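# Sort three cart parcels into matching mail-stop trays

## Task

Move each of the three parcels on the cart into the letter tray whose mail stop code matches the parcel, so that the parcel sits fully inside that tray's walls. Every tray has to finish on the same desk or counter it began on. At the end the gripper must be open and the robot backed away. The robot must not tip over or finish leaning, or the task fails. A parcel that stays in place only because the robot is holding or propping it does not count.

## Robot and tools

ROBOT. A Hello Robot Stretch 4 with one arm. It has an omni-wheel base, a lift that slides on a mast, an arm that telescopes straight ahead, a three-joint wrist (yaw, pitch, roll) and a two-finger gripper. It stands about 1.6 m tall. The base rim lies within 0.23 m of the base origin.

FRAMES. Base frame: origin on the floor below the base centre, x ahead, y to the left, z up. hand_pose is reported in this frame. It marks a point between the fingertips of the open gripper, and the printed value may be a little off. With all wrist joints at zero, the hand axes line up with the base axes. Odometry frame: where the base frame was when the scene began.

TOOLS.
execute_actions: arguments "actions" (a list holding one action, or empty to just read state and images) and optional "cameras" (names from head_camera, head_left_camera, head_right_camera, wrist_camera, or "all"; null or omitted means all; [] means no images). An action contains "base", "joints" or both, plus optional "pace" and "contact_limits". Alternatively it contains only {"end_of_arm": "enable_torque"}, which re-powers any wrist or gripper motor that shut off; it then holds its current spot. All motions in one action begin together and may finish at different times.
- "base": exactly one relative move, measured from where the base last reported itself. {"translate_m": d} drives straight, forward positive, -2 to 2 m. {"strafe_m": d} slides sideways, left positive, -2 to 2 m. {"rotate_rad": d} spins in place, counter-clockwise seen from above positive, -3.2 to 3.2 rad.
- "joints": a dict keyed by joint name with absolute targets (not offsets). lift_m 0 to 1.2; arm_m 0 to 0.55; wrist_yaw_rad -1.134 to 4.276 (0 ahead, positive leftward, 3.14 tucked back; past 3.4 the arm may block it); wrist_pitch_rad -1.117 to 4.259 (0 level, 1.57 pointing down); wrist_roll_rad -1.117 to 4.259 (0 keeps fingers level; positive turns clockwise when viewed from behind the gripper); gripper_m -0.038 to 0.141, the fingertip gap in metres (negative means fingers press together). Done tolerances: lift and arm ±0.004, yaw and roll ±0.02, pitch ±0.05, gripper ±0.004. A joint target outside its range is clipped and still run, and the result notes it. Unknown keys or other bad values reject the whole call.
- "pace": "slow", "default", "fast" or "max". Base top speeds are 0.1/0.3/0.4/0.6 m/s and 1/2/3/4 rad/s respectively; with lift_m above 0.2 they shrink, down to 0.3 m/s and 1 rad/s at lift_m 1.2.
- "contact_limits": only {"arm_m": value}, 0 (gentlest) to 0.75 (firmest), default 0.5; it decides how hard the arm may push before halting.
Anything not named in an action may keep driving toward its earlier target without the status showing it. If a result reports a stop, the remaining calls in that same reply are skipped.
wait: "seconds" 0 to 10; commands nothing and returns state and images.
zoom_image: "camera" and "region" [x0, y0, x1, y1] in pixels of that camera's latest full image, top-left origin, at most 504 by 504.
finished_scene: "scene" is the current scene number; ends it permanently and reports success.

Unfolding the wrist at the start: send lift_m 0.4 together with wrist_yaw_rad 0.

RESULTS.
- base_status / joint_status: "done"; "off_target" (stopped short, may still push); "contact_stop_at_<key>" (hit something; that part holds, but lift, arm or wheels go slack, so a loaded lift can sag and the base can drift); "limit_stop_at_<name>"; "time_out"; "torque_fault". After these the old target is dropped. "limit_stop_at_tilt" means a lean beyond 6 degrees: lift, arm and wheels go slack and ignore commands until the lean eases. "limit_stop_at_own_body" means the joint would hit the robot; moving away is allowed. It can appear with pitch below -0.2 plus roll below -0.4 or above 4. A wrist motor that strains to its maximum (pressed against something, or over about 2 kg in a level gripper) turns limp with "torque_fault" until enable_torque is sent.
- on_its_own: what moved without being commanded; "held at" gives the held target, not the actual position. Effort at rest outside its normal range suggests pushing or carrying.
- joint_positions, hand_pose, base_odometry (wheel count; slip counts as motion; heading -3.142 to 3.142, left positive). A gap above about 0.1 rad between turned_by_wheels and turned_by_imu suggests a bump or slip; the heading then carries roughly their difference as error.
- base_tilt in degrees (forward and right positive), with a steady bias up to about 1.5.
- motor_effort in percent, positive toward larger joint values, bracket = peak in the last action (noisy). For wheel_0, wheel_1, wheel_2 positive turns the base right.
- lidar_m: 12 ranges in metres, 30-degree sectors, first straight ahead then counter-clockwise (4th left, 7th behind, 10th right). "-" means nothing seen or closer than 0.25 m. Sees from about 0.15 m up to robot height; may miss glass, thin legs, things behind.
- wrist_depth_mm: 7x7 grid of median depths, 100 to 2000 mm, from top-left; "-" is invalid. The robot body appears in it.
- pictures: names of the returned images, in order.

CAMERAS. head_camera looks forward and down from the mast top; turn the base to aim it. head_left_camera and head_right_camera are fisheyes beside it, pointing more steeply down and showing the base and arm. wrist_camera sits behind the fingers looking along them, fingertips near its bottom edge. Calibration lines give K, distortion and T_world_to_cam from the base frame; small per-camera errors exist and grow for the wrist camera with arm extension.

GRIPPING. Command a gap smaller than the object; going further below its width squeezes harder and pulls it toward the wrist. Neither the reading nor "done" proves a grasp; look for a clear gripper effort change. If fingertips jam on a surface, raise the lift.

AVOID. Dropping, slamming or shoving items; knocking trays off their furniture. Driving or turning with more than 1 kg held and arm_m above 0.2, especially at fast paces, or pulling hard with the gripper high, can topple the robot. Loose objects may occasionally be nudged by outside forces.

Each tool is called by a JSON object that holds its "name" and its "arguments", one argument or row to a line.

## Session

{"name": "execute_actions", "arguments": {
  "actions": []
}}

Scene clock: 0.00 s.
base_odometry: x=+0.000 y=+0.000 heading=+0.000 (m, m, rad; odometry frame)
turned_by_wheels: +0.000 (rad since the last result)
turned_by_imu: +0.000 (rad since the last result)
base_tilt: forward=-0.8 right=+0.3 (deg)
lidar_m: 1.60 1.56 1.51 1.60 1.31 1.24 1.63 1.92 1.81 1.90 2.29 1.54
base_status: not commanded
joint_positions: lift_m=+0.223 arm_m=+0.000 wrist_yaw_rad=+3.152 wrist_pitch_rad=+0.002 wrist_roll_rad=-0.019 gripper_m=+0.057
joint_status: not commanded
motor_effort: lift_m=+19 arm_m=+0 wrist_yaw_rad=-1 wrist_pitch_rad=-5 wrist_roll_rad=-1 gripper_m=-2 wheel_0=+0 wheel_1=+0 wheel_2=+0 (%)
hand_pose: x=-0.1187 y=+0.0845 z=+0.4007 quat_wxyz=(-0.005, -0.001, -0.010, +1.000) (m; base frame)
wrist_depth_mm: - 143 229 1921 1661 1464 1205 / - 112 142 1863 1661 1464 1281 / - 113 141 1863 1618 1464 1229 / - 127 158 1863 1661 1464 1229 / 196 - - 1863 1661 1464 1255 / 216 1576 215 1576 197 1336 1138 / 216 1008 1008 143 1008 976 1008
pictures: head_camera, head_left_camera, head_right_camera, wrist_camera
camera_calibration (this result's frames):
wrist_camera: T_world_to_cam=[[-0.0362402, 0.999329, 0.00530278, -0.0823067], [-0.0283879, 0.00427468, -0.999588, 0.4653], [-0.99894, -0.0363758, 0.0282139, 0.101669], [0, 0, 0, 1]] pos_world=[0.111787, 0.0839607, 0.462676]
Images, in order (width x height): head_camera 420x560, head_left_camera 420x672, head_right_camera 420x672, wrist_camera 616x392.

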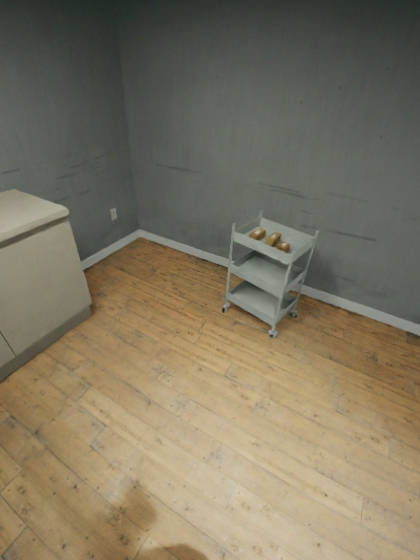

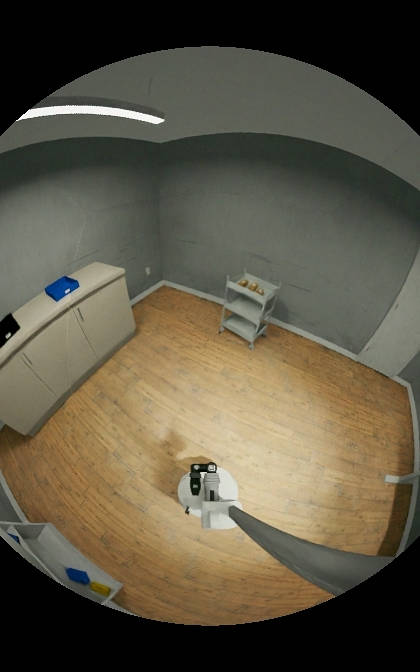

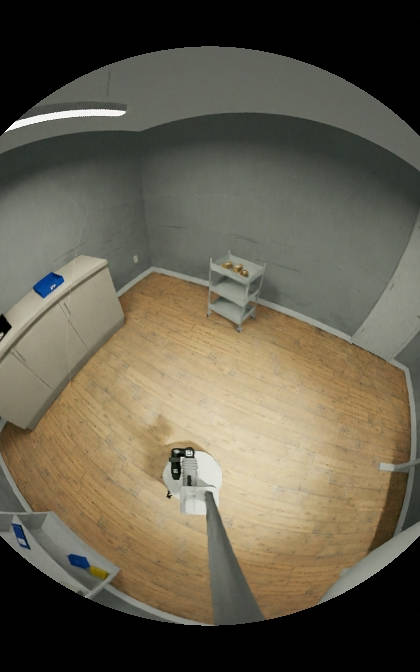

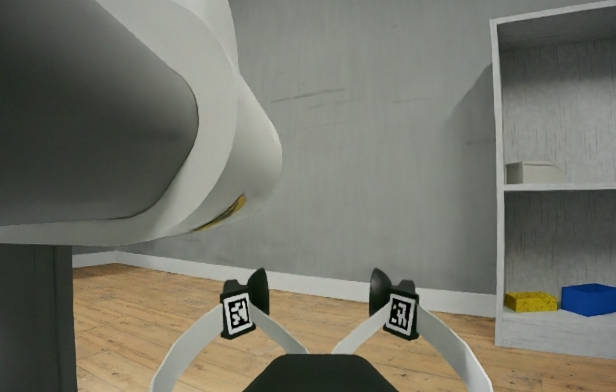

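{"name": "execute_actions", "arguments": {
  "actions": [
    {"base":{"translate_m":1.15},"joints":{"lift_m":0.5,"wrist_yaw_rad":0},"pace":"max"}
  ],
  "cameras": []
}}

{"name": "execute_actions", "arguments": {
  "actions": [
    {"joints":{"lift_m":1.0,"wrist_pitch_rad":1.57,"gripper_m":0.068},"base":{"strafe_m":0.04},"pace":"max"}
  ],
  "cameras": []
}}

{"name": "execute_actions", "arguments": {
  "actions": [
    {"base":{"rotate_rad":-0.52},"pace":"fast"}
  ],
  "cameras": []
}}

{"name": "execute_actions", "arguments": {
  "actions": [
    {"base":{"translate_m":0.17},"joints":{"arm_m":0.3},"pace":"fast"}
  ],
  "cameras": ["wrist_camera","head_left_camera"]
}}

Scene clock: 15.57 s.
base_odometry: x=+1.150 y=+0.000 heading=+0.000 (m, m, rad; odometry frame)
turned_by_wheels: +0.000 (rad since the last result)
turned_by_imu: -0.004 (rad since the last result)
base_tilt: forward=-0.8 right=+0.5 (deg)
lidar_m: 0.61 1.66 0.94 0.98 1.36 2.26 2.67 2.61 2.43 1.73 0.55 0.54
base_status: done
joint_positions: lift_m=+0.500 arm_m=+0.000 wrist_yaw_rad=+0.000 wrist_pitch_rad=+0.002 wrist_roll_rad=-0.019 gripper_m=+0.057
joint_status: all done
motor_effort: lift_m=+24(29) arm_m=+0(0) wrist_yaw_rad=-1(9) wrist_pitch_rad=-5(6) wrist_roll_rad=-2(0) gripper_m=-2(2) wheel_0=+0(7) wheel_1=+0(5) wheel_2=-1(14) (%)
hand_pose: x=+0.4592 y=-0.0873 z=+0.6775 quat_wxyz=(+1.000, -0.010, +0.001, +0.000) (m; base frame)
wrist_depth_mm: 1336 1464 1308 1098 960 854 778 / 1366 1537 1255 1118 946 866 768 / 1366 1499 1281 1098 960 854 778 / 1366 1499 1281 1098 931 809 768 / 1397 1499 1281 1098 357 306 276 / 1336 1430 214 1060 196 831 768 / 1366 1464 1281 143 917 591 759
pictures: none
No camera images: the call's "cameras" was empty. Leave "cameras" out to get every camera's image.

Scene clock: 17.40 s.
base_odometry: x=+1.150 y=+0.040 heading=+0.000 (m, m, rad; odometry frame)
turned_by_wheels: +0.000 (rad since the last result)
turned_by_imu: -0.001 (rad since the last result)
base_tilt: forward=-0.6 right=+0.4 (deg)
lidar_m: 1.25 1.60 0.89 0.94 1.32 2.22 2.68 2.60 2.46 1.73 0.57 0.57
base_status: done
joint_positions: lift_m=+1.000 arm_m=+0.000 wrist_yaw_rad=+0.000 wrist_pitch_rad=+1.570 wrist_roll_rad=-0.019 gripper_m=+0.068
joint_status: all done
motor_effort: lift_m=+24(27) arm_m=-1(0) wrist_yaw_rad=-2(3) wrist_pitch_rad=+1(4) wrist_roll_rad=-1(1) gripper_m=-2(2) wheel_0=-1(11) wheel_1=+0(13) wheel_2=-1(1) (%)
hand_pose: x=+0.1709 y=-0.0874 z=+0.8894 quat_wxyz=(+0.707, -0.007, +0.707, +0.007) (m; base frame)
wrist_depth_mm: 1138 1138 1098 1118 732 715 452 / 1160 1118 1138 1118 976 715 707 / 1138 1118 1118 1078 1098 960 699 / 1138 1138 1118 1118 1060 1098 1078 / 1098 1118 891 891 1098 1098 1078 / 1138 1138 208 891 207 1078 1078 / 1118 1098 1098 143 1098 1078 1098
pictures: none
No camera images: the call's "cameras" was empty. Leave "cameras" out to get every camera's image.

Scene clock: 18.83 s.
base_odometry: x=+1.150 y=+0.040 heading=-0.520 (m, m, rad; odometry frame)
turned_by_wheels: -0.520 (rad since the last result)
turned_by_imu: -0.520 (rad since the last result)
base_tilt: forward=-0.7 right=+0.5 (deg)
lidar_m: 0.57 1.24 1.62 0.91 0.95 1.31 2.27 2.65 2.53 2.42 1.73 0.57
base_status: done
joint_positions: lift_m=+1.000 arm_m=+0.000 wrist_yaw_rad=+0.000 wrist_pitch_rad=+1.570 wrist_roll_rad=-0.019 gripper_m=+0.068
joint_status: not commanded
motor_effort: lift_m=+24(24) arm_m=+0(0) wrist_yaw_rad=-2(1) wrist_pitch_rad=+0(0) wrist_roll_rad=-1(0) gripper_m=-3(3) wheel_0=+1(6) wheel_1=-1(4) wheel_2=-1(8) (%)
hand_pose: x=+0.1709 y=-0.0874 z=+0.8894 quat_wxyz=(+0.707, -0.007, +0.707, +0.007) (m; base frame)
wrist_depth_mm: 1138 1138 1118 991 699 1098 1098 / 1138 1118 1098 1098 1098 1098 1098 / 1118 1118 1118 1118 1118 1078 1078 / 1138 1118 1098 1118 1078 1098 1098 / 1118 1118 917 917 1098 1078 1098 / 1138 1098 208 891 207 1098 1078 / 1138 1078 1098 143 1098 1098 1078
pictures: none
No camera images: the call's "cameras" was empty. Leave "cameras" out to get every camera's image.

Scene clock: 20.63 s.
base_odometry: x=+1.297 y=-0.044 heading=-0.520 (m, m, rad; odometry frame)
turned_by_wheels: +0.000 (rad since the last result)
turned_by_imu: -0.001 (rad since the last result)
base_tilt: forward=-0.8 right=+0.3 (deg)
lidar_m: 0.41 0.46 1.45 0.93 0.96 1.35 2.44 2.83 2.54 2.46 1.50 0.41
base_status: done
joint_positions: lift_m=+1.000 arm_m=+0.299 wrist_yaw_rad=+0.000 wrist_pitch_rad=+1.570 wrist_roll_rad=-0.019 gripper_m=+0.068
joint_status: all done
motor_effort: lift_m=+24(24) arm_m=+7(8) wrist_yaw_rad=-3(2) wrist_pitch_rad=+1(0) wrist_roll_rad=-1(1) gripper_m=-2(3) wheel_0=-1(2) wheel_1=+1(4) wheel_2=+0(7) (%)
hand_pose: x=+0.4700 y=-0.0874 z=+0.8894 quat_wxyz=(+0.707, -0.007, +0.707, +0.007) (m; base frame)
wrist_depth_mm: 1060 1060 455 455 430 433 1008 / 1160 1078 452 455 452 445 415 / 1098 1118 455 449 449 445 433 / 1138 1118 402 449 415 445 1060 / 1118 455 455 452 452 445 1060 / 1118 1118 208 445 207 442 1098 / 1098 1138 904 143 1118 392 1098
pictures: head_left_camera, wrist_camera
camera_calibration (this result's frames):
wrist_camera: T_world_to_cam=[[0.00565384, -0.99964, -0.0262334, -0.0581209], [-0.999512, -0.00484349, -0.0308515, 0.565363], [0.0307134, 0.026395, -0.99918, 1.10499], [0, 0, 0, 1]] pos_world=[0.531478, -0.0845279, 1.12]
Images, in order (width x height): head_left_camera 420x672, wrist_camera 616x392.

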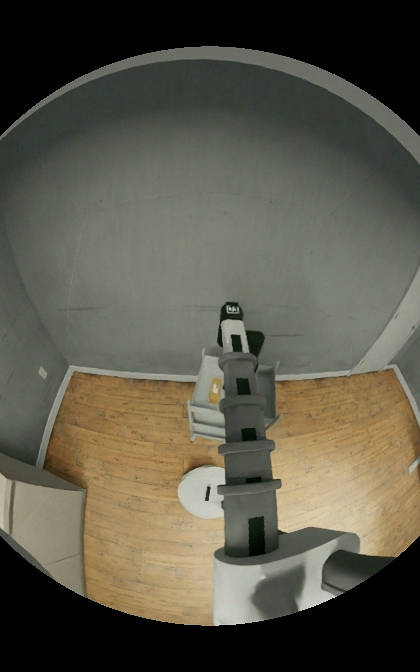

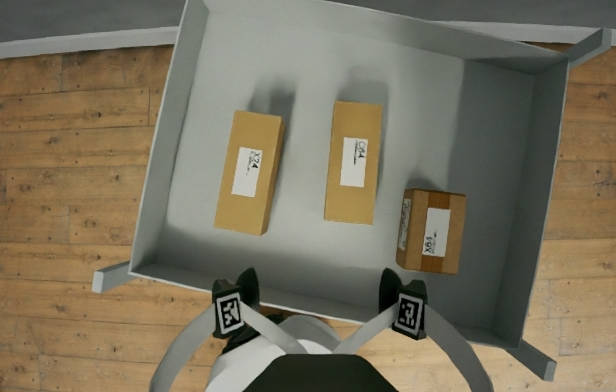

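{"name": "execute_actions", "arguments": {
  "actions": [
    {"base":{"rotate_rad":-0.12},"joints":{"arm_m":0.352,"gripper_m":0.075}}
  ],
  "cameras": []
}}

{"name": "execute_actions", "arguments": {
  "actions": [
    {"base":{"strafe_m":-0.064},"joints":{"lift_m":0.86}}
  ],
  "cameras": ["wrist_camera"]
}}

Scene clock: 28.57 s.
base_odometry: x=+1.297 y=-0.044 heading=-0.640 (m, m, rad; odometry frame)
turned_by_wheels: -0.120 (rad since the last result)
turned_by_imu: -0.121 (rad since the last result)
base_tilt: forward=-0.8 right=+0.4 (deg)
lidar_m: 0.38 0.43 1.34 1.31 0.94 1.17 2.42 2.46 2.64 2.45 1.72 0.42
base_status: done
joint_positions: lift_m=+1.000 arm_m=+0.351 wrist_yaw_rad=+0.000 wrist_pitch_rad=+1.570 wrist_roll_rad=-0.019 gripper_m=+0.075
joint_status: all done
motor_effort: lift_m=+24(24) arm_m=+7(7) wrist_yaw_rad=-2(2) wrist_pitch_rad=+2(0) wrist_roll_rad=+0(2) gripper_m=-1(4) wheel_0=+0(3) wheel_1=-1(4) wheel_2=+1(5) (%)
hand_pose: x=+0.5220 y=-0.0874 z=+0.8894 quat_wxyz=(+0.707, -0.007, +0.707, +0.007) (m; base frame)
wrist_depth_mm: 831 798 891 991 1042 1078 1138 / 1060 455 455 449 449 424 1078 / 1138 459 455 452 449 452 1078 / 1118 445 442 402 445 449 1078 / 1138 452 449 449 399 449 1098 / 1118 445 200 449 206 442 1078 / 1118 1118 891 143 410 1078 1078
pictures: none
No camera images: the call's "cameras" was empty. Leave "cameras" out to get every camera's image.

Scene clock: 30.20 s.
base_odometry: x=+1.259 y=-0.096 heading=-0.640 (m, m, rad; odometry frame)
turned_by_wheels: +0.000 (rad since the last result)
turned_by_imu: -0.001 (rad since the last result)
base_tilt: forward=-0.6 right=+0.4 (deg)
lidar_m: 0.39 0.43 1.34 1.24 0.98 1.26 2.41 2.43 2.58 2.41 1.72 0.41
base_status: done
joint_positions: lift_m=+0.860 arm_m=+0.351 wrist_yaw_rad=+0.000 wrist_pitch_rad=+1.570 wrist_roll_rad=-0.019 gripper_m=+0.075
joint_status: all done
motor_effort: lift_m=+15(22) arm_m=+6(6) wrist_yaw_rad=-4(1) wrist_pitch_rad=+1(1) wrist_roll_rad=+1(1) gripper_m=+0(2) wheel_0=-1(7) wheel_1=+0(9) wheel_2=+1(2) (%)
hand_pose: x=+0.5220 y=-0.0874 z=+0.7502 quat_wxyz=(+0.707, -0.007, +0.707, +0.007) (m; base frame)
wrist_depth_mm: 322 320 319 314 312 300 960 / 322 319 315 315 314 309 960 / 319 319 267 314 312 310 946 / 266 307 263 314 307 309 946 / 266 310 263 263 310 312 946 / 274 317 200 263 206 307 960 / 317 314 312 143 307 634 946
pictures: wrist_camera
camera_calibration (this result's frames):
wrist_camera: T_world_to_cam=[[0.00551314, -0.999641, -0.0262341, -0.0619939], [-0.999517, -0.00470645, -0.0307126, 0.612868], [0.0305781, 0.0263908, -0.999184, 0.964321], [0, 0, 0, 1]] pos_world=[0.583427, -0.0845364, 0.98073]
Images, in order (width x height): wrist_camera 616x392.

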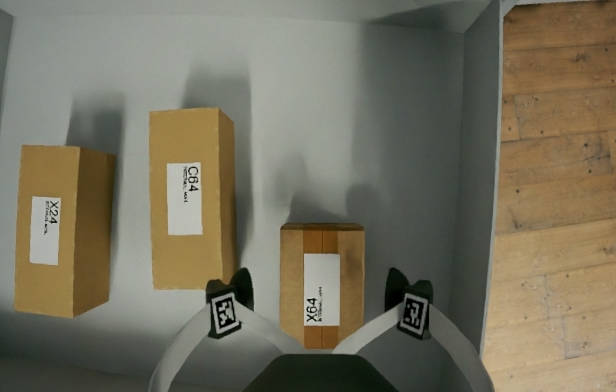

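{"name": "execute_actions", "arguments": {
  "actions": [
    {"joints":{"lift_m":0.797,"arm_m":0.347},"pace":"slow"}
  ],
  "cameras": ["wrist_camera"]
}}

{"name": "execute_actions", "arguments": {
  "actions": [
    {"joints":{"gripper_m":0.012}}
  ],
  "cameras": []
}}

{"name": "execute_actions", "arguments": {
  "actions": [
    {"joints":{"lift_m":1.0},"pace":"fast"}
  ],
  "cameras": ["wrist_camera"]
}}

Scene clock: 36.90 s.
base_odometry: x=+1.259 y=-0.096 heading=-0.640 (m, m, rad; odometry frame)
turned_by_wheels: +0.000 (rad since the last result)
turned_by_imu: -0.002 (rad since the last result)
base_tilt: forward=-0.7 right=+0.5 (deg)
lidar_m: 0.39 0.41 1.34 1.23 0.99 1.26 2.40 2.43 2.58 2.38 1.73 0.40
base_status: not commanded
joint_positions: lift_m=+0.797 arm_m=+0.348 wrist_yaw_rad=+0.000 wrist_pitch_rad=+1.570 wrist_roll_rad=-0.019 gripper_m=+0.075
joint_status: all done
motor_effort: lift_m=+15(15) arm_m=-6(8) wrist_yaw_rad=-2(2) wrist_pitch_rad=+1(1) wrist_roll_rad=-1(1) gripper_m=-2(2) wheel_0=-1(2) wheel_1=-1(1) wheel_2=+1(1) (%)
hand_pose: x=+0.5193 y=-0.0874 z=+0.6872 quat_wxyz=(+0.707, -0.007, +0.707, +0.007) (m; base frame)
wrist_depth_mm: 257 256 254 252 250 249 200 / 256 202 253 251 250 249 549 / 254 202 252 251 248 248 544 / 243 201 251 250 249 247 878 / 246 200 251 200 249 248 539 / 246 200 199 199 199 227 878 / 253 252 250 143 247 202 891
pictures: wrist_camera
camera_calibration (this result's frames):
wrist_camera: T_world_to_cam=[[0.00555127, -0.99964, -0.0262347, -0.0636506], [-0.99952, -0.0047473, -0.0306087, 0.608171], [0.0304731, 0.026392, -0.999187, 0.901535], [0, 0, 0, 1]] pos_world=[0.58076, -0.0845339, 0.917747]
Images, in order (width x height): wrist_camera 616x392.

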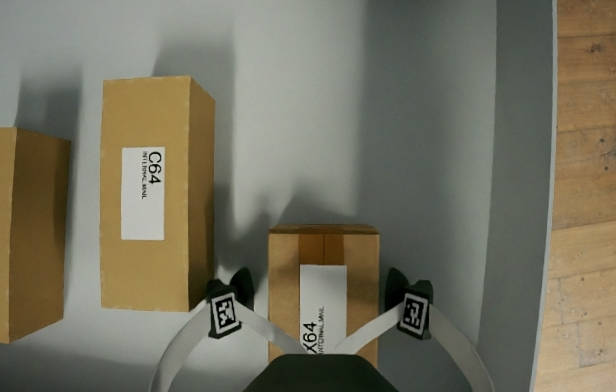

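Scene clock: 38.33 s.
base_odometry: x=+1.259 y=-0.096 heading=-0.640 (m, m, rad; odometry frame)
turned_by_wheels: +0.000 (rad since the last result)
turned_by_imu: -0.001 (rad since the last result)
base_tilt: forward=-0.9 right=+0.5 (deg)
lidar_m: 0.40 0.44 1.32 1.23 0.99 1.27 2.38 2.44 2.57 2.40 1.72 0.41
base_status: not commanded
joint_positions: lift_m=+0.797 arm_m=+0.348 wrist_yaw_rad=+0.000 wrist_pitch_rad=+1.570 wrist_roll_rad=-0.019 gripper_m=+0.012
joint_status: all done
motor_effort: lift_m=+15(15) arm_m=-7(7) wrist_yaw_rad=-2(1) wrist_pitch_rad=+0(1) wrist_roll_rad=-3(1) gripper_m=-21(21) wheel_0=-1(1) wheel_1=-1(1) wheel_2=+1(1) (%)
hand_pose: x=+0.5193 y=-0.0874 z=+0.6872 quat_wxyz=(+0.707, -0.007, +0.707, +0.007) (m; base frame)
wrist_depth_mm: 256 255 253 251 250 248 198 / 256 203 252 250 250 250 544 / 257 202 252 251 249 248 549 / 243 201 252 250 249 246 891 / 246 201 251 186 247 247 544 / 246 200 190 185 184 223 878 / 253 251 249 184 246 189 891
pictures: none
No camera images: the call's "cameras" was empty. Leave "cameras" out to get every camera's image.

Scene clock: 39.90 s.
base_odometry: x=+1.259 y=-0.096 heading=-0.640 (m, m, rad; odometry frame)
turned_by_wheels: +0.000 (rad since the last result)
turned_by_imu: -0.001 (rad since the last result)
base_tilt: forward=-0.6 right=+0.6 (deg)
lidar_m: 0.37 0.44 1.31 1.22 1.00 1.25 2.40 2.43 2.59 2.38 1.76 0.41
base_status: not commanded
joint_positions: lift_m=+1.000 arm_m=+0.348 wrist_yaw_rad=+0.000 wrist_pitch_rad=+1.570 wrist_roll_rad=-0.019 gripper_m=+0.012
joint_status: all done
motor_effort: lift_m=+26(28) arm_m=-7(6) wrist_yaw_rad=-2(3) wrist_pitch_rad=+1(1) wrist_roll_rad=+0(1) gripper_m=-20(21) wheel_0=-1(0) wheel_1=-1(1) wheel_2=+1(1) (%)
hand_pose: x=+0.5193 y=-0.0874 z=+0.8893 quat_wxyz=(+0.707, -0.007, +0.707, +0.007) (m; base frame)
wrist_depth_mm: 798 854 917 991 1060 1098 1098 / 442 455 459 452 449 1060 1098 / 459 462 455 452 449 1098 1118 / 436 413 402 452 449 1098 1078 / 445 418 452 186 445 1078 1078 / 421 452 191 185 184 1098 1078 / 1118 1118 891 185 379 1098 1042
pictures: wrist_camera
camera_calibration (this result's frames):
wrist_camera: T_world_to_cam=[[0.00555151, -0.99964, -0.0262346, -0.0583495], [-0.99952, -0.00474719, -0.0306222, 0.614367], [0.0304866, 0.026392, -0.999187, 1.10343], [0, 0, 0, 1]] pos_world=[0.580756, -0.0845339, 1.11982]
Images, in order (width x height): wrist_camera 616x392.

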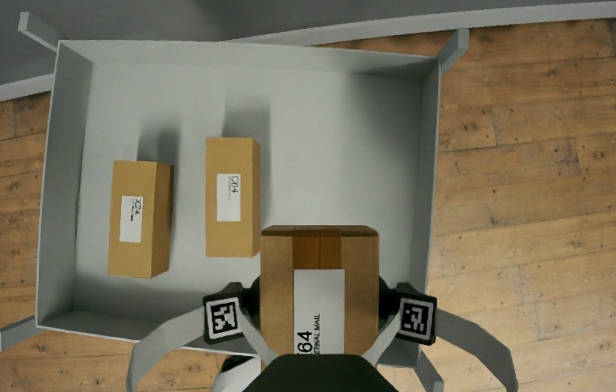

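Back off and view both counter trays with the wrist camera.

{"name": "execute_actions", "arguments": {
  "actions": [
    {"base":{"translate_m":-1.0},"joints":{"arm_m":0},"pace":"fast"}
  ],
  "cameras": []
}}

{"name": "execute_actions", "arguments": {
  "actions": [
    {"base":{"rotate_rad":1.69},"joints":{"wrist_pitch_rad":0.3,"lift_m":0.9},"pace":"fast"}
  ],
  "cameras": ["wrist_camera","head_camera"]
}}

Scene clock: 51.20 s.
base_odometry: x=+0.457 y=+0.502 heading=-0.640 (m, m, rad; odometry frame)
turned_by_wheels: +0.000 (rad since the last result)
turned_by_imu: -0.001 (rad since the last result)
base_tilt: forward=-0.8 right=+0.4 (deg)
lidar_m: 1.39 2.06 0.92 0.85 0.87 1.11 1.37 1.43 2.18 2.47 2.53 2.20
base_status: done
joint_positions: lift_m=+1.000 arm_m=+0.001 wrist_yaw_rad=+0.000 wrist_pitch_rad=+1.570 wrist_roll_rad=-0.019 gripper_m=+0.012
joint_status: all done
motor_effort: lift_m=+26(26) arm_m=-6(7) wrist_yaw_rad=-2(2) wrist_pitch_rad=+1(1) wrist_roll_rad=-2(1) gripper_m=-21(21) wheel_0=+1(4) wheel_1=+1(3) wheel_2=-1(10) (%)
hand_pose: x=+0.1722 y=-0.0874 z=+0.8893 quat_wxyz=(+0.707, -0.007, +0.707, +0.007) (m; base frame)
wrist_depth_mm: 1138 1118 1098 1138 1098 1098 1098 / 1138 1138 1118 1118 1098 1098 1098 / 1118 1138 1098 1098 1098 1078 1078 / 1138 1138 1098 1098 1098 1078 1098 / 1118 1078 891 186 1098 1078 1098 / 1118 1118 190 185 185 1078 1078 / 1118 1118 1098 185 1078 1078 1078
pictures: none
No camera images: the call's "cameras" was empty. Leave "cameras" out to get every camera's image.

Scene clock: 53.53 s.
base_odometry: x=+0.457 y=+0.502 heading=+1.050 (m, m, rad; odometry frame)
turned_by_wheels: +1.690 (rad since the last result)
turned_by_imu: +1.686 (rad since the last result)
base_tilt: forward=-0.7 right=+0.2 (deg)
lidar_m: 0.84 0.86 1.23 1.40 1.47 2.42 2.89 2.91 1.40 1.40 2.12 0.89
base_status: done
joint_positions: lift_m=+0.900 arm_m=+0.001 wrist_yaw_rad=+0.000 wrist_pitch_rad=+0.303 wrist_roll_rad=-0.019 gripper_m=+0.012
joint_status: all done
motor_effort: lift_m=+16(25) arm_m=-6(6) wrist_yaw_rad=-2(1) wrist_pitch_rad=-8(14) wrist_roll_rad=+1(1) gripper_m=-21(24) wheel_0=-1(6) wheel_1=-1(3) wheel_2=+1(9) (%)
hand_pose: x=+0.4473 y=-0.0874 z=+0.9924 quat_wxyz=(+0.988, -0.009, +0.151, +0.001) (m; base frame)
wrist_depth_mm: 1138 1138 1138 1118 1138 1098 1098 / 1205 1205 1182 1182 1160 1160 1160 / 1281 1098 1229 1205 1060 1182 1205 / 732 723 723 707 707 707 699 / 715 707 699 186 676 668 668 / 750 741 191 186 184 707 699 / 788 768 778 185 750 732 732
pictures: head_camera, wrist_camera
camera_calibration (this result's frames):
wrist_camera: T_world_to_cam=[[0.0266553, -0.999641, -0.00271332, -0.0880246], [-0.270048, -0.00458736, -0.962836, 1.14446], [0.962478, 0.0263974, -0.270073, 0.0681957], [0, 0, 0, 1]] pos_world=[0.245769, -0.0845431, 1.12011]
Images, in order (width x height): head_camera 420x560, wrist_camera 616x392.

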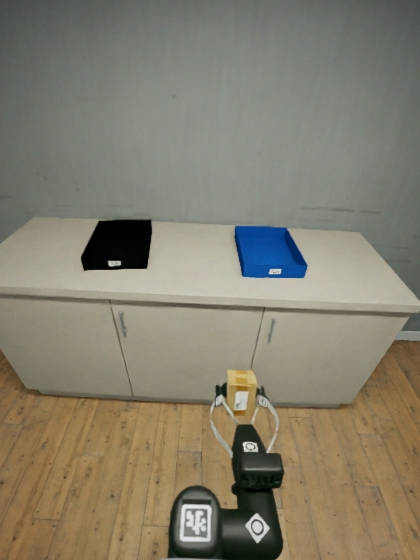

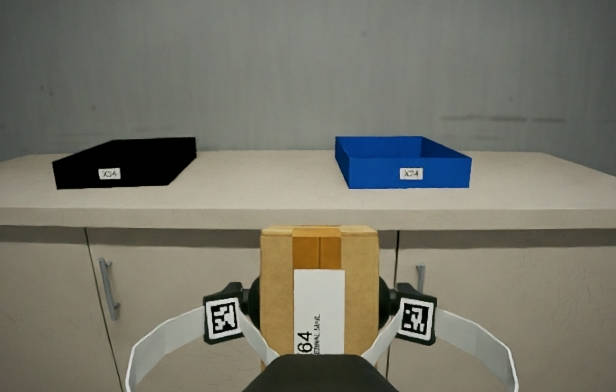

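{"name": "zoom_image", "arguments": {
  "camera": "wrist_camera",
  "region": [80, 155, 140, 190]
}}

{"name": "zoom_image", "arguments": {
  "camera": "wrist_camera",
  "region": [380, 155, 440, 190]
}}

Region (80, 155, 140, 190) of wrist_camera's 616x392 image, scaled by 8.400; it fills the top 294 rows of this view, and the rest is white.

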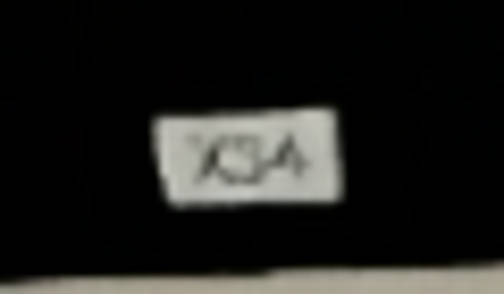

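Region (380, 155, 440, 190) of wrist_camera's 616x392 image, scaled by 8.400; it fills the top 294 rows of this view, and the rest is white.

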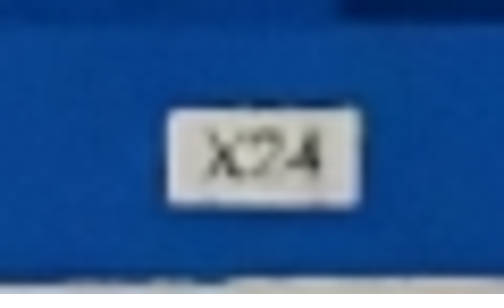

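{"name": "execute_actions", "arguments": {
  "actions": [
    {"base":{"strafe_m":0.43},"joints":{"arm_m":0.2,"wrist_pitch_rad":0.4,"lift_m":0.95},"pace":"fast"}
  ],
  "cameras": ["wrist_camera"]
}}

Scene clock: 62.73 s.
base_odometry: x=+0.085 y=+0.716 heading=+1.050 (m, m, rad; odometry frame)
turned_by_wheels: +0.000 (rad since the last result)
turned_by_imu: -0.001 (rad since the last result)
base_tilt: forward=-0.7 right=+0.2 (deg)
lidar_m: 0.84 0.89 1.33 0.95 0.97 1.86 3.33 2.96 2.60 1.81 1.19 0.89
base_status: done
joint_positions: lift_m=+0.950 arm_m=+0.199 wrist_yaw_rad=+0.000 wrist_pitch_rad=+0.403 wrist_roll_rad=-0.019 gripper_m=+0.012
joint_status: all done
motor_effort: lift_m=+25(26) arm_m=+7(7) wrist_yaw_rad=-2(1) wrist_pitch_rad=-8(9) wrist_roll_rad=-1(2) gripper_m=-22(20) wheel_0=+1(9) wheel_1=+0(4) wheel_2=+1(1) (%)
hand_pose: x=+0.6351 y=-0.0874 z=+1.0146 quat_wxyz=(+0.980, -0.009, +0.200, +0.002) (m; base frame)
wrist_depth_mm: 946 960 946 931 946 917 904 / 991 991 991 991 976 976 976 / 1078 1025 917 891 991 991 854 / 654 647 585 580 597 627 621 / 496 496 492 186 477 480 480 / 559 549 191 185 184 517 517 / 597 580 580 185 559 549 554
pictures: wrist_camera
camera_calibration (this result's frames):
wrist_camera: T_world_to_cam=[[0.0263883, -0.999637, -0.00535587, -0.090082], [-0.36468, -0.004638, -0.931122, 1.24447], [0.930759, 0.0265239, -0.36467, 0.00961666], [0, 0, 0, 1]] pos_world=[0.44726, -0.0845325, 1.16178]
Images, in order (width x height): wrist_camera 616x392.

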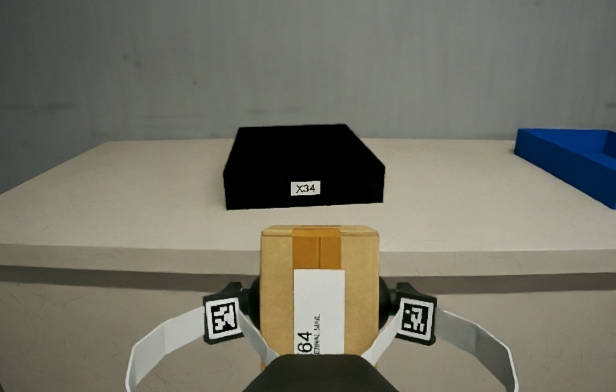

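{"name": "execute_actions", "arguments": {
  "actions": [
    {"base":{"rotate_rad":-2.9},"joints":{"arm_m":0,"wrist_pitch_rad":0.3,"lift_m":0.8},"pace":"fast"}
  ],
  "cameras": ["wrist_camera","head_camera"]
}}

Scene clock: 70.10 s.
base_odometry: x=+0.085 y=+0.716 heading=-1.850 (m, m, rad; odometry frame)
turned_by_wheels: -2.900 (rad since the last result)
turned_by_imu: -2.898 (rad since the last result)
base_tilt: forward=-0.8 right=+0.4 (deg)
lidar_m: 2.48 2.89 1.82 1.86 1.03 0.86 0.86 0.98 0.97 0.96 1.08 2.44
base_status: done
joint_positions: lift_m=+0.800 arm_m=+0.001 wrist_yaw_rad=+0.000 wrist_pitch_rad=+0.303 wrist_roll_rad=-0.019 gripper_m=+0.012
joint_status: all done
motor_effort: lift_m=+16(22) arm_m=-7(8) wrist_yaw_rad=-2(2) wrist_pitch_rad=-9(11) wrist_roll_rad=+1(1) gripper_m=-20(22) wheel_0=+0(5) wheel_1=+1(8) wheel_2=+1(2) (%)
hand_pose: x=+0.4474 y=-0.0874 z=+0.8924 quat_wxyz=(+0.988, -0.009, +0.151, +0.001) (m; base frame)
wrist_depth_mm: - - - - - - - / - - - - - - - / - - - - - - - / - - - - - - - / - - - 186 - - - / 1708 1708 190 185 185 1708 1708 / 1397 1336 1366 183 1336 1308 1366
pictures: head_camera, wrist_camera
camera_calibration (this result's frames):
wrist_camera: T_world_to_cam=[[0.0265699, -0.999643, -0.00270607, -0.0882907], [-0.269994, -0.00456981, -0.962851, 1.04818], [0.962495, 0.0263135, -0.270019, 0.0410447], [0, 0, 0, 1]] pos_world=[0.245843, -0.0845492, 1.02009]
Images, in order (width x height): head_camera 420x560, wrist_camera 616x392.

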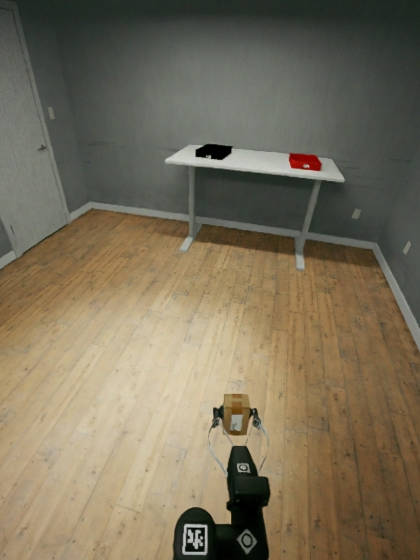

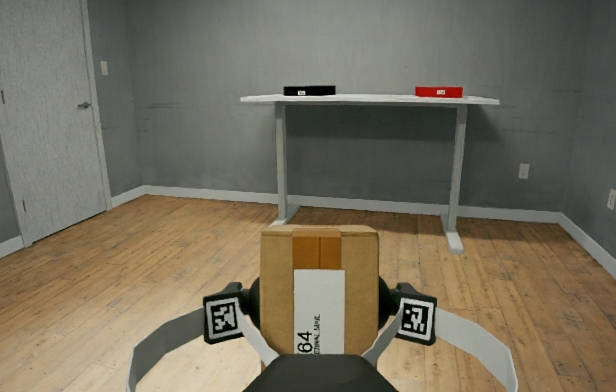

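{"name": "execute_actions", "arguments": {
  "actions": [
    {"base":{"rotate_rad":-0.235},"pace":"fast"}
  ],
  "cameras": []
}}

{"name": "execute_actions", "arguments": {
  "actions": [
    {"base":{"translate_m":1.4},"joints":{"lift_m":0.95},"pace":"max"}
  ],
  "cameras": ["wrist_camera","head_camera"]
}}

Scene clock: 75.67 s.
base_odometry: x=+0.085 y=+0.716 heading=-2.085 (m, m, rad; odometry frame)
turned_by_wheels: -0.235 (rad since the last result)
turned_by_imu: -0.236 (rad since the last result)
base_tilt: forward=-0.8 right=+0.4 (deg)
lidar_m: 2.48 2.59 2.58 1.83 1.25 0.87 0.85 0.86 1.34 0.95 1.00 1.80
base_status: done
joint_positions: lift_m=+0.800 arm_m=+0.001 wrist_yaw_rad=+0.000 wrist_pitch_rad=+0.303 wrist_roll_rad=-0.019 gripper_m=+0.012
joint_status: not commanded
motor_effort: lift_m=+16(16) arm_m=-7(6) wrist_yaw_rad=-2(1) wrist_pitch_rad=-8(9) wrist_roll_rad=+2(0) gripper_m=-21(19) wheel_0=+0(4) wheel_1=+0(8) wheel_2=+1(5) (%)
hand_pose: x=+0.4474 y=-0.0875 z=+0.8924 quat_wxyz=(+0.988, -0.009, +0.151, +0.001) (m; base frame)
wrist_depth_mm: - - - - - - 1756 / - - - - - - 1661 / - - - - - - 1661 / - - - - - - 1756 / - - - 186 - - 1708 / 1708 1708 190 185 185 1661 1618 / 1397 1336 1366 185 1308 1281 1336
pictures: none
No camera images: the call's "cameras" was empty. Leave "cameras" out to get every camera's image.

Scene clock: 80.57 s.
base_odometry: x=-0.604 y=-0.503 heading=-2.085 (m, m, rad; odometry frame)
turned_by_wheels: +0.000 (rad since the last result)
turned_by_imu: -0.004 (rad since the last result)
base_tilt: forward=-0.7 right=+0.4 (deg)
lidar_m: 1.09 1.10 2.58 2.49 2.05 2.35 2.28 1.42 1.22 1.26 1.31 1.15
base_status: done
joint_positions: lift_m=+0.950 arm_m=+0.001 wrist_yaw_rad=+0.000 wrist_pitch_rad=+0.303 wrist_roll_rad=-0.019 gripper_m=+0.012
joint_status: all done
motor_effort: lift_m=+25(30) arm_m=-7(7) wrist_yaw_rad=-1(0) wrist_pitch_rad=-8(10) wrist_roll_rad=-2(2) gripper_m=-19(20) wheel_0=-2(4) wheel_1=-1(4) wheel_2=-1(13) (%)
hand_pose: x=+0.4474 y=-0.0874 z=+1.0417 quat_wxyz=(+0.988, -0.009, +0.151, +0.001) (m; base frame)
wrist_depth_mm: 1499 1537 1499 1464 1499 1499 1464 / 1576 1537 1576 1537 1537 1537 1576 / 1618 1336 1537 1308 1308 1618 1576 / 1255 1661 1708 1708 1661 1661 1661 / 1756 1808 1756 186 1708 1756 1618 / 1708 1863 190 185 184 1863 1661 / 1618 1464 1576 185 1464 1499 1537
pictures: head_camera, wrist_camera
camera_calibration (this result's frames):
wrist_camera: T_world_to_cam=[[0.026647, -0.999641, -0.00270541, -0.0878991], [-0.269994, -0.00459129, -0.962851, 1.19188], [0.962493, 0.0263876, -0.27002, 0.0814101], [0, 0, 0, 1]] pos_world=[0.245786, -0.0845435, 1.16935]
Images, in order (width x height): head_camera 420x560, wrist_camera 616x392.

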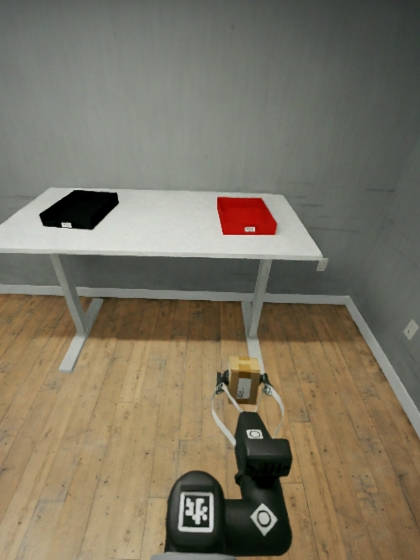

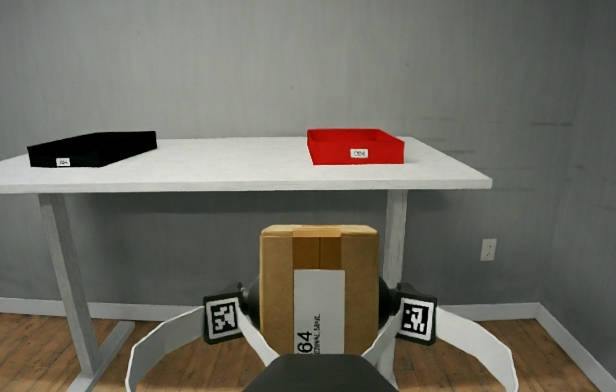

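{"name": "execute_actions", "arguments": {
  "actions": [
    {"base":{"strafe_m":0.75},"pace":"max"}
  ],
  "cameras": ["wrist_camera"]
}}

{"name": "execute_actions", "arguments": {
  "actions": [
    {"base":{"translate_m":0.78},"joints":{"lift_m":1.2,"wrist_pitch_rad":1.57,"arm_m":0.2},"pace":"max"}
  ],
  "cameras": ["wrist_camera","head_right_camera"]
}}

Scene clock: 89.67 s.
base_odometry: x=+0.049 y=-0.872 heading=-2.086 (m, m, rad; odometry frame)
turned_by_wheels: +0.000 (rad since the last result)
turned_by_imu: +0.000 (rad since the last result)
base_tilt: forward=-0.7 right=+0.4 (deg)
lidar_m: 1.05 1.96 1.77 1.71 1.45 1.50 2.28 2.36 1.87 2.01 1.58 1.13
base_status: done
joint_positions: lift_m=+0.950 arm_m=+0.001 wrist_yaw_rad=+0.000 wrist_pitch_rad=+0.303 wrist_roll_rad=-0.019 gripper_m=+0.012
joint_status: not commanded
motor_effort: lift_m=+25(25) arm_m=-7(6) wrist_yaw_rad=-2(2) wrist_pitch_rad=-8(8) wrist_roll_rad=+0(0) gripper_m=-19(21) wheel_0=+0(9) wheel_1=-2(12) wheel_2=-1(4) (%)
hand_pose: x=+0.4474 y=-0.0874 z=+1.0417 quat_wxyz=(+0.988, -0.009, +0.151, +0.001) (m; base frame)
wrist_depth_mm: 1464 1499 1499 1499 1464 1464 1499 / 1537 1537 1537 1499 1537 1499 1537 / 1576 1618 1576 1336 1499 1499 1255 / 1661 1708 1229 1618 1661 1661 1661 / 1756 1808 1708 186 1756 1756 1756 / 1863 1863 191 185 185 1756 1808 / 1618 1499 1576 184 1537 1464 1499
pictures: wrist_camera
camera_calibration (this result's frames):
wrist_camera: T_world_to_cam=[[0.0266483, -0.999641, -0.00270561, -0.0878991], [-0.269994, -0.00459144, -0.962851, 1.19188], [0.962493, 0.0263889, -0.270019, 0.0814098], [0, 0, 0, 1]] pos_world=[0.245787, -0.0845434, 1.16935]
Images, in order (width x height): wrist_camera 616x392.

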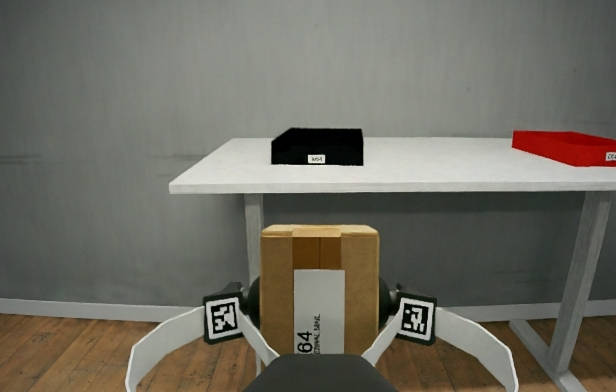

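Scene clock: 93.23 s.
base_odometry: x=-0.335 y=-1.551 heading=-2.086 (m, m, rad; odometry frame)
turned_by_wheels: +0.000 (rad since the last result)
turned_by_imu: -0.003 (rad since the last result)
base_tilt: forward=-0.7 right=+0.4 (deg)
lidar_m: 0.26 0.28 1.53 1.72 1.81 2.11 3.14 2.42 2.10 1.98 0.41 0.30
base_status: done
joint_positions: lift_m=+1.200 arm_m=+0.199 wrist_yaw_rad=+0.000 wrist_pitch_rad=+1.570 wrist_roll_rad=-0.019 gripper_m=+0.012
joint_status: all done
motor_effort: lift_m=+25(28) arm_m=+6(8) wrist_yaw_rad=-1(1) wrist_pitch_rad=+1(6) wrist_roll_rad=-3(1) gripper_m=-21(19) wheel_0=+0(3) wheel_1=-1(9) wheel_2=+0(12) (%)
hand_pose: x=+0.3700 y=-0.0874 z=+1.0894 quat_wxyz=(+0.707, -0.007, +0.707, +0.007) (m; base frame)
wrist_depth_mm: 377 370 366 364 362 362 362 / 375 370 368 364 362 359 362 / 375 370 368 362 362 359 359 / 370 370 370 364 359 357 357 / 370 368 366 186 362 357 355 / 370 368 190 185 184 355 357 / 1336 1308 1182 184 1308 1281 1281
pictures: head_right_camera, wrist_camera
camera_calibration (this result's frames):
wrist_camera: T_world_to_cam=[[0.00531266, -0.999642, -0.026234, -0.0521835], [-0.999517, -0.00450541, -0.0307351, 0.471422], [0.0306059, 0.0263846, -0.999183, 1.30788], [0, 0, 0, 1]] pos_world=[0.431443, -0.0845488, 1.31993]
Images, in order (width x height): head_right_camera 420x672, wrist_camera 616x392.

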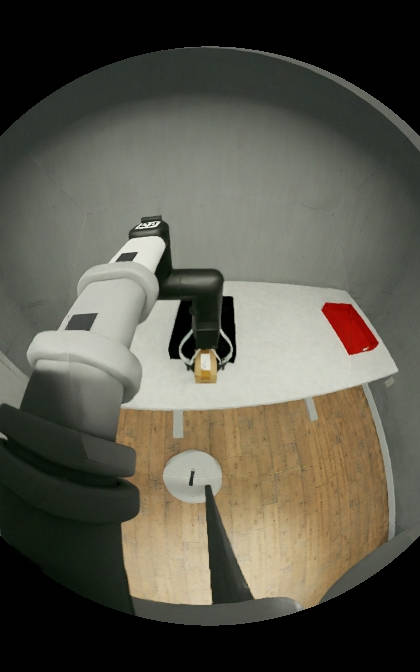

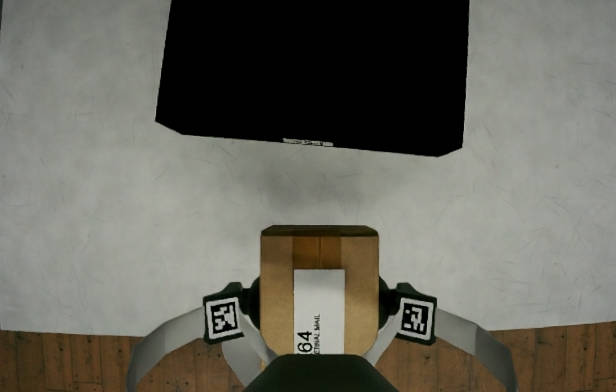

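{"name": "execute_actions", "arguments": {
  "actions": [
    {"joints":{"arm_m":0.48},"pace":"fast"}
  ],
  "cameras": []
}}

{"name": "execute_actions", "arguments": {
  "actions": [
    {"joints":{"lift_m":1.092}}
  ],
  "cameras": ["wrist_camera"]
}}

{"name": "execute_actions", "arguments": {
  "actions": [
    {"joints":{"gripper_m":0.07},"pace":"slow"}
  ],
  "cameras": []
}}

{"name": "execute_actions", "arguments": {
  "actions": [
    {"joints":{"lift_m":1.2},"pace":"fast"}
  ],
  "cameras": ["wrist_camera"]
}}

{"name": "execute_actions", "arguments": {
  "actions": [
    {"base":{"translate_m":-0.5},"joints":{"arm_m":0},"pace":"fast"}
  ],
  "cameras": []
}}

Scene clock: 108.30 s.
base_odometry: x=-0.335 y=-1.551 heading=-2.086 (m, m, rad; odometry frame)
turned_by_wheels: +0.000 (rad since the last result)
turned_by_imu: -0.002 (rad since the last result)
base_tilt: forward=-0.6 right=+0.4 (deg)
lidar_m: 0.25 0.29 1.56 1.72 1.82 2.09 3.14 2.42 2.11 1.99 0.40 0.29
base_status: not commanded
joint_positions: lift_m=+1.200 arm_m=+0.479 wrist_yaw_rad=+0.000 wrist_pitch_rad=+1.570 wrist_roll_rad=-0.019 gripper_m=+0.012
joint_status: all done
motor_effort: lift_m=+25(25) arm_m=+7(7) wrist_yaw_rad=-3(2) wrist_pitch_rad=+1(0) wrist_roll_rad=-2(1) gripper_m=-21(22) wheel_0=-1(1) wheel_1=-1(1) wheel_2=+1(1) (%)
hand_pose: x=+0.6500 y=-0.0874 z=+1.0894 quat_wxyz=(+0.707, -0.007, +0.707, +0.007) (m; base frame)
wrist_depth_mm: 373 373 368 366 364 362 359 / 373 370 362 362 359 359 357 / 373 370 364 362 359 359 359 / 370 368 362 359 359 357 355 / 370 370 362 186 359 359 355 / 370 364 190 185 185 357 355 / 368 364 362 185 353 306 351
pictures: none
No camera images: the call's "cameras" was empty. Leave "cameras" out to get every camera's image.

Scene clock: 109.80 s.
base_odometry: x=-0.335 y=-1.551 heading=-2.086 (m, m, rad; odometry frame)
turned_by_wheels: +0.000 (rad since the last result)
turned_by_imu: -0.001 (rad since the last result)
base_tilt: forward=-0.8 right=+0.4 (deg)
lidar_m: 0.27 0.28 1.52 1.71 1.80 2.09 3.10 2.42 2.08 2.02 0.43 0.28
base_status: not commanded
joint_positions: lift_m=+1.092 arm_m=+0.479 wrist_yaw_rad=+0.000 wrist_pitch_rad=+1.570 wrist_roll_rad=-0.019 gripper_m=+0.012
joint_status: all done
motor_effort: lift_m=+16(24) arm_m=+7(6) wrist_yaw_rad=-2(3) wrist_pitch_rad=+0(1) wrist_roll_rad=-1(0) gripper_m=-20(23) wheel_0=-1(1) wheel_1=-1(1) wheel_2=+0(0) (%)
hand_pose: x=+0.6500 y=-0.0874 z=+0.9821 quat_wxyz=(+0.707, -0.007, +0.707, +0.007) (m; base frame)
wrist_depth_mm: 264 248 258 255 243 228 - / 264 244 257 255 254 252 218 / 262 250 257 255 254 253 214 / 262 242 256 254 253 252 211 / 262 249 255 186 252 251 206 / 262 233 191 184 185 250 204 / 260 200 254 184 250 214 204
pictures: wrist_camera
camera_calibration (this result's frames):
wrist_camera: T_world_to_cam=[[0.00559962, -0.99964, -0.0262346, -0.0566702], [-0.999519, -0.0047952, -0.0306257, 0.747853], [0.0304889, 0.0263935, -0.999187, 1.19223], [0, 0, 0, 1]] pos_world=[0.711461, -0.0845309, 1.21268]
Images, in order (width x height): wrist_camera 616x392.

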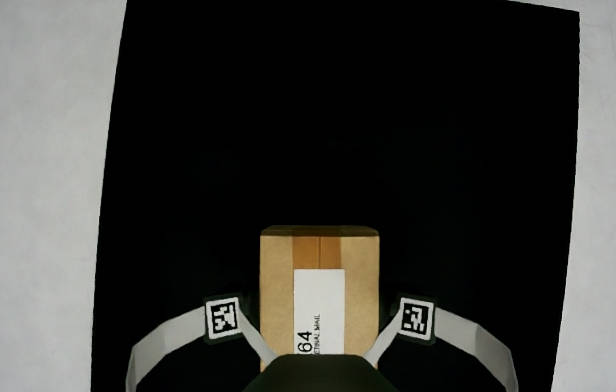

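Scene clock: 112.13 s.
base_odometry: x=-0.335 y=-1.551 heading=-2.086 (m, m, rad; odometry frame)
turned_by_wheels: +0.000 (rad since the last result)
turned_by_imu: -0.001 (rad since the last result)
base_tilt: forward=-0.7 right=+0.2 (deg)
lidar_m: 0.27 0.28 1.54 1.72 1.80 2.10 3.12 2.42 2.10 1.99 0.43 0.30
base_status: not commanded
joint_positions: lift_m=+1.092 arm_m=+0.479 wrist_yaw_rad=+0.000 wrist_pitch_rad=+1.570 wrist_roll_rad=-0.019 gripper_m=+0.070
joint_status: all done
motor_effort: lift_m=+16(16) arm_m=+6(7) wrist_yaw_rad=-3(1) wrist_pitch_rad=+0(1) wrist_roll_rad=+1(1) gripper_m=-1(22) wheel_0=-1(1) wheel_1=-1(1) wheel_2=+0(0) (%)
hand_pose: x=+0.6500 y=-0.0874 z=+0.9821 quat_wxyz=(+0.707, -0.007, +0.707, +0.007) (m; base frame)
wrist_depth_mm: 265 249 258 255 244 228 - / 264 243 258 255 254 252 217 / 262 249 257 255 253 251 213 / 263 242 256 255 254 253 210 / 262 248 255 205 252 251 206 / 260 236 200 203 204 250 204 / 260 222 256 143 251 228 204
pictures: none
No camera images: the call's "cameras" was empty. Leave "cameras" out to get every camera's image.

Scene clock: 113.33 s.
base_odometry: x=-0.335 y=-1.551 heading=-2.086 (m, m, rad; odometry frame)
turned_by_wheels: +0.000 (rad since the last result)
turned_by_imu: +0.000 (rad since the last result)
base_tilt: forward=-0.8 right=+0.4 (deg)
lidar_m: 0.27 0.29 1.52 1.72 1.82 2.11 3.13 2.44 2.10 2.00 0.41 0.30
base_status: not commanded
joint_positions: lift_m=+1.200 arm_m=+0.479 wrist_yaw_rad=+0.000 wrist_pitch_rad=+1.570 wrist_roll_rad=-0.019 gripper_m=+0.070
joint_status: all done
motor_effort: lift_m=+25(26) arm_m=+7(7) wrist_yaw_rad=-2(2) wrist_pitch_rad=+1(0) wrist_roll_rad=-1(0) gripper_m=-1(1) wheel_0=-1(0) wheel_1=-1(1) wheel_2=+1(1) (%)
hand_pose: x=+0.6500 y=-0.0874 z=+1.0893 quat_wxyz=(+0.707, -0.007, +0.707, +0.007) (m; base frame)
wrist_depth_mm: 375 373 368 366 366 364 364 / 375 368 362 364 357 359 357 / 373 368 366 359 359 357 359 / 370 368 364 359 359 357 357 / 368 366 366 312 357 357 357 / 368 368 198 309 206 357 355 / 366 364 357 143 355 355 355
pictures: wrist_camera
camera_calibration (this result's frames):
wrist_camera: T_world_to_cam=[[0.00559979, -0.99964, -0.0262346, -0.0538577], [-0.999519, -0.00479541, -0.0306241, 0.751137], [0.0304872, 0.0263935, -0.999187, 1.29936], [0, 0, 0, 1]] pos_world=[0.711464, -0.0845309, 1.31989]
Images, in order (width x height): wrist_camera 616x392.

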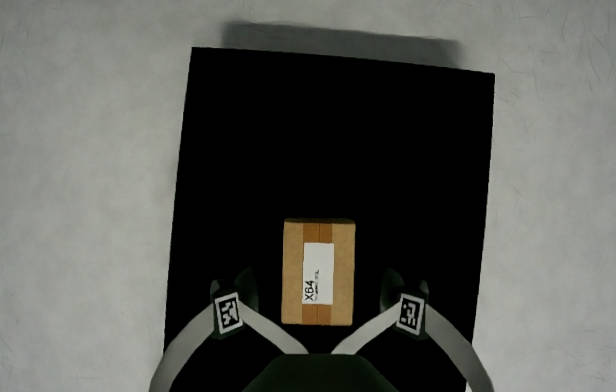

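Scene clock: 116.47 s.
base_odometry: x=-0.089 y=-1.116 heading=-2.086 (m, m, rad; odometry frame)
turned_by_wheels: +0.000 (rad since the last result)
turned_by_imu: -0.001 (rad since the last result)
base_tilt: forward=-0.7 right=+0.5 (deg)
lidar_m: 0.77 0.81 1.79 1.72 1.82 1.66 2.57 2.48 2.00 2.00 1.20 0.83
base_status: done
joint_positions: lift_m=+1.200 arm_m=+0.001 wrist_yaw_rad=+0.000 wrist_pitch_rad=+1.570 wrist_roll_rad=-0.019 gripper_m=+0.070
joint_status: all done
motor_effort: lift_m=+25(25) arm_m=-6(7) wrist_yaw_rad=-1(2) wrist_pitch_rad=+0(0) wrist_roll_rad=+0(0) gripper_m=-1(2) wheel_0=-1(5) wheel_1=+1(2) wheel_2=+1(8) (%)
hand_pose: x=+0.1722 y=-0.0874 z=+1.0894 quat_wxyz=(+0.707, -0.007, +0.707, +0.007) (m; base frame)
wrist_depth_mm: 1366 1336 1308 1308 1308 1336 1281 / 1308 1308 1308 1336 1336 1281 1281 / 1308 1336 1308 1308 1281 1281 1308 / 1336 1308 1308 1308 1281 1308 1281 / 1336 1308 1336 1098 1281 1308 1255 / 1308 1308 198 1098 206 1281 1281 / 1336 1336 1308 143 1281 1281 1255
pictures: none
No camera images: the call's "cameras" was empty. Leave "cameras" out to get every camera's image.


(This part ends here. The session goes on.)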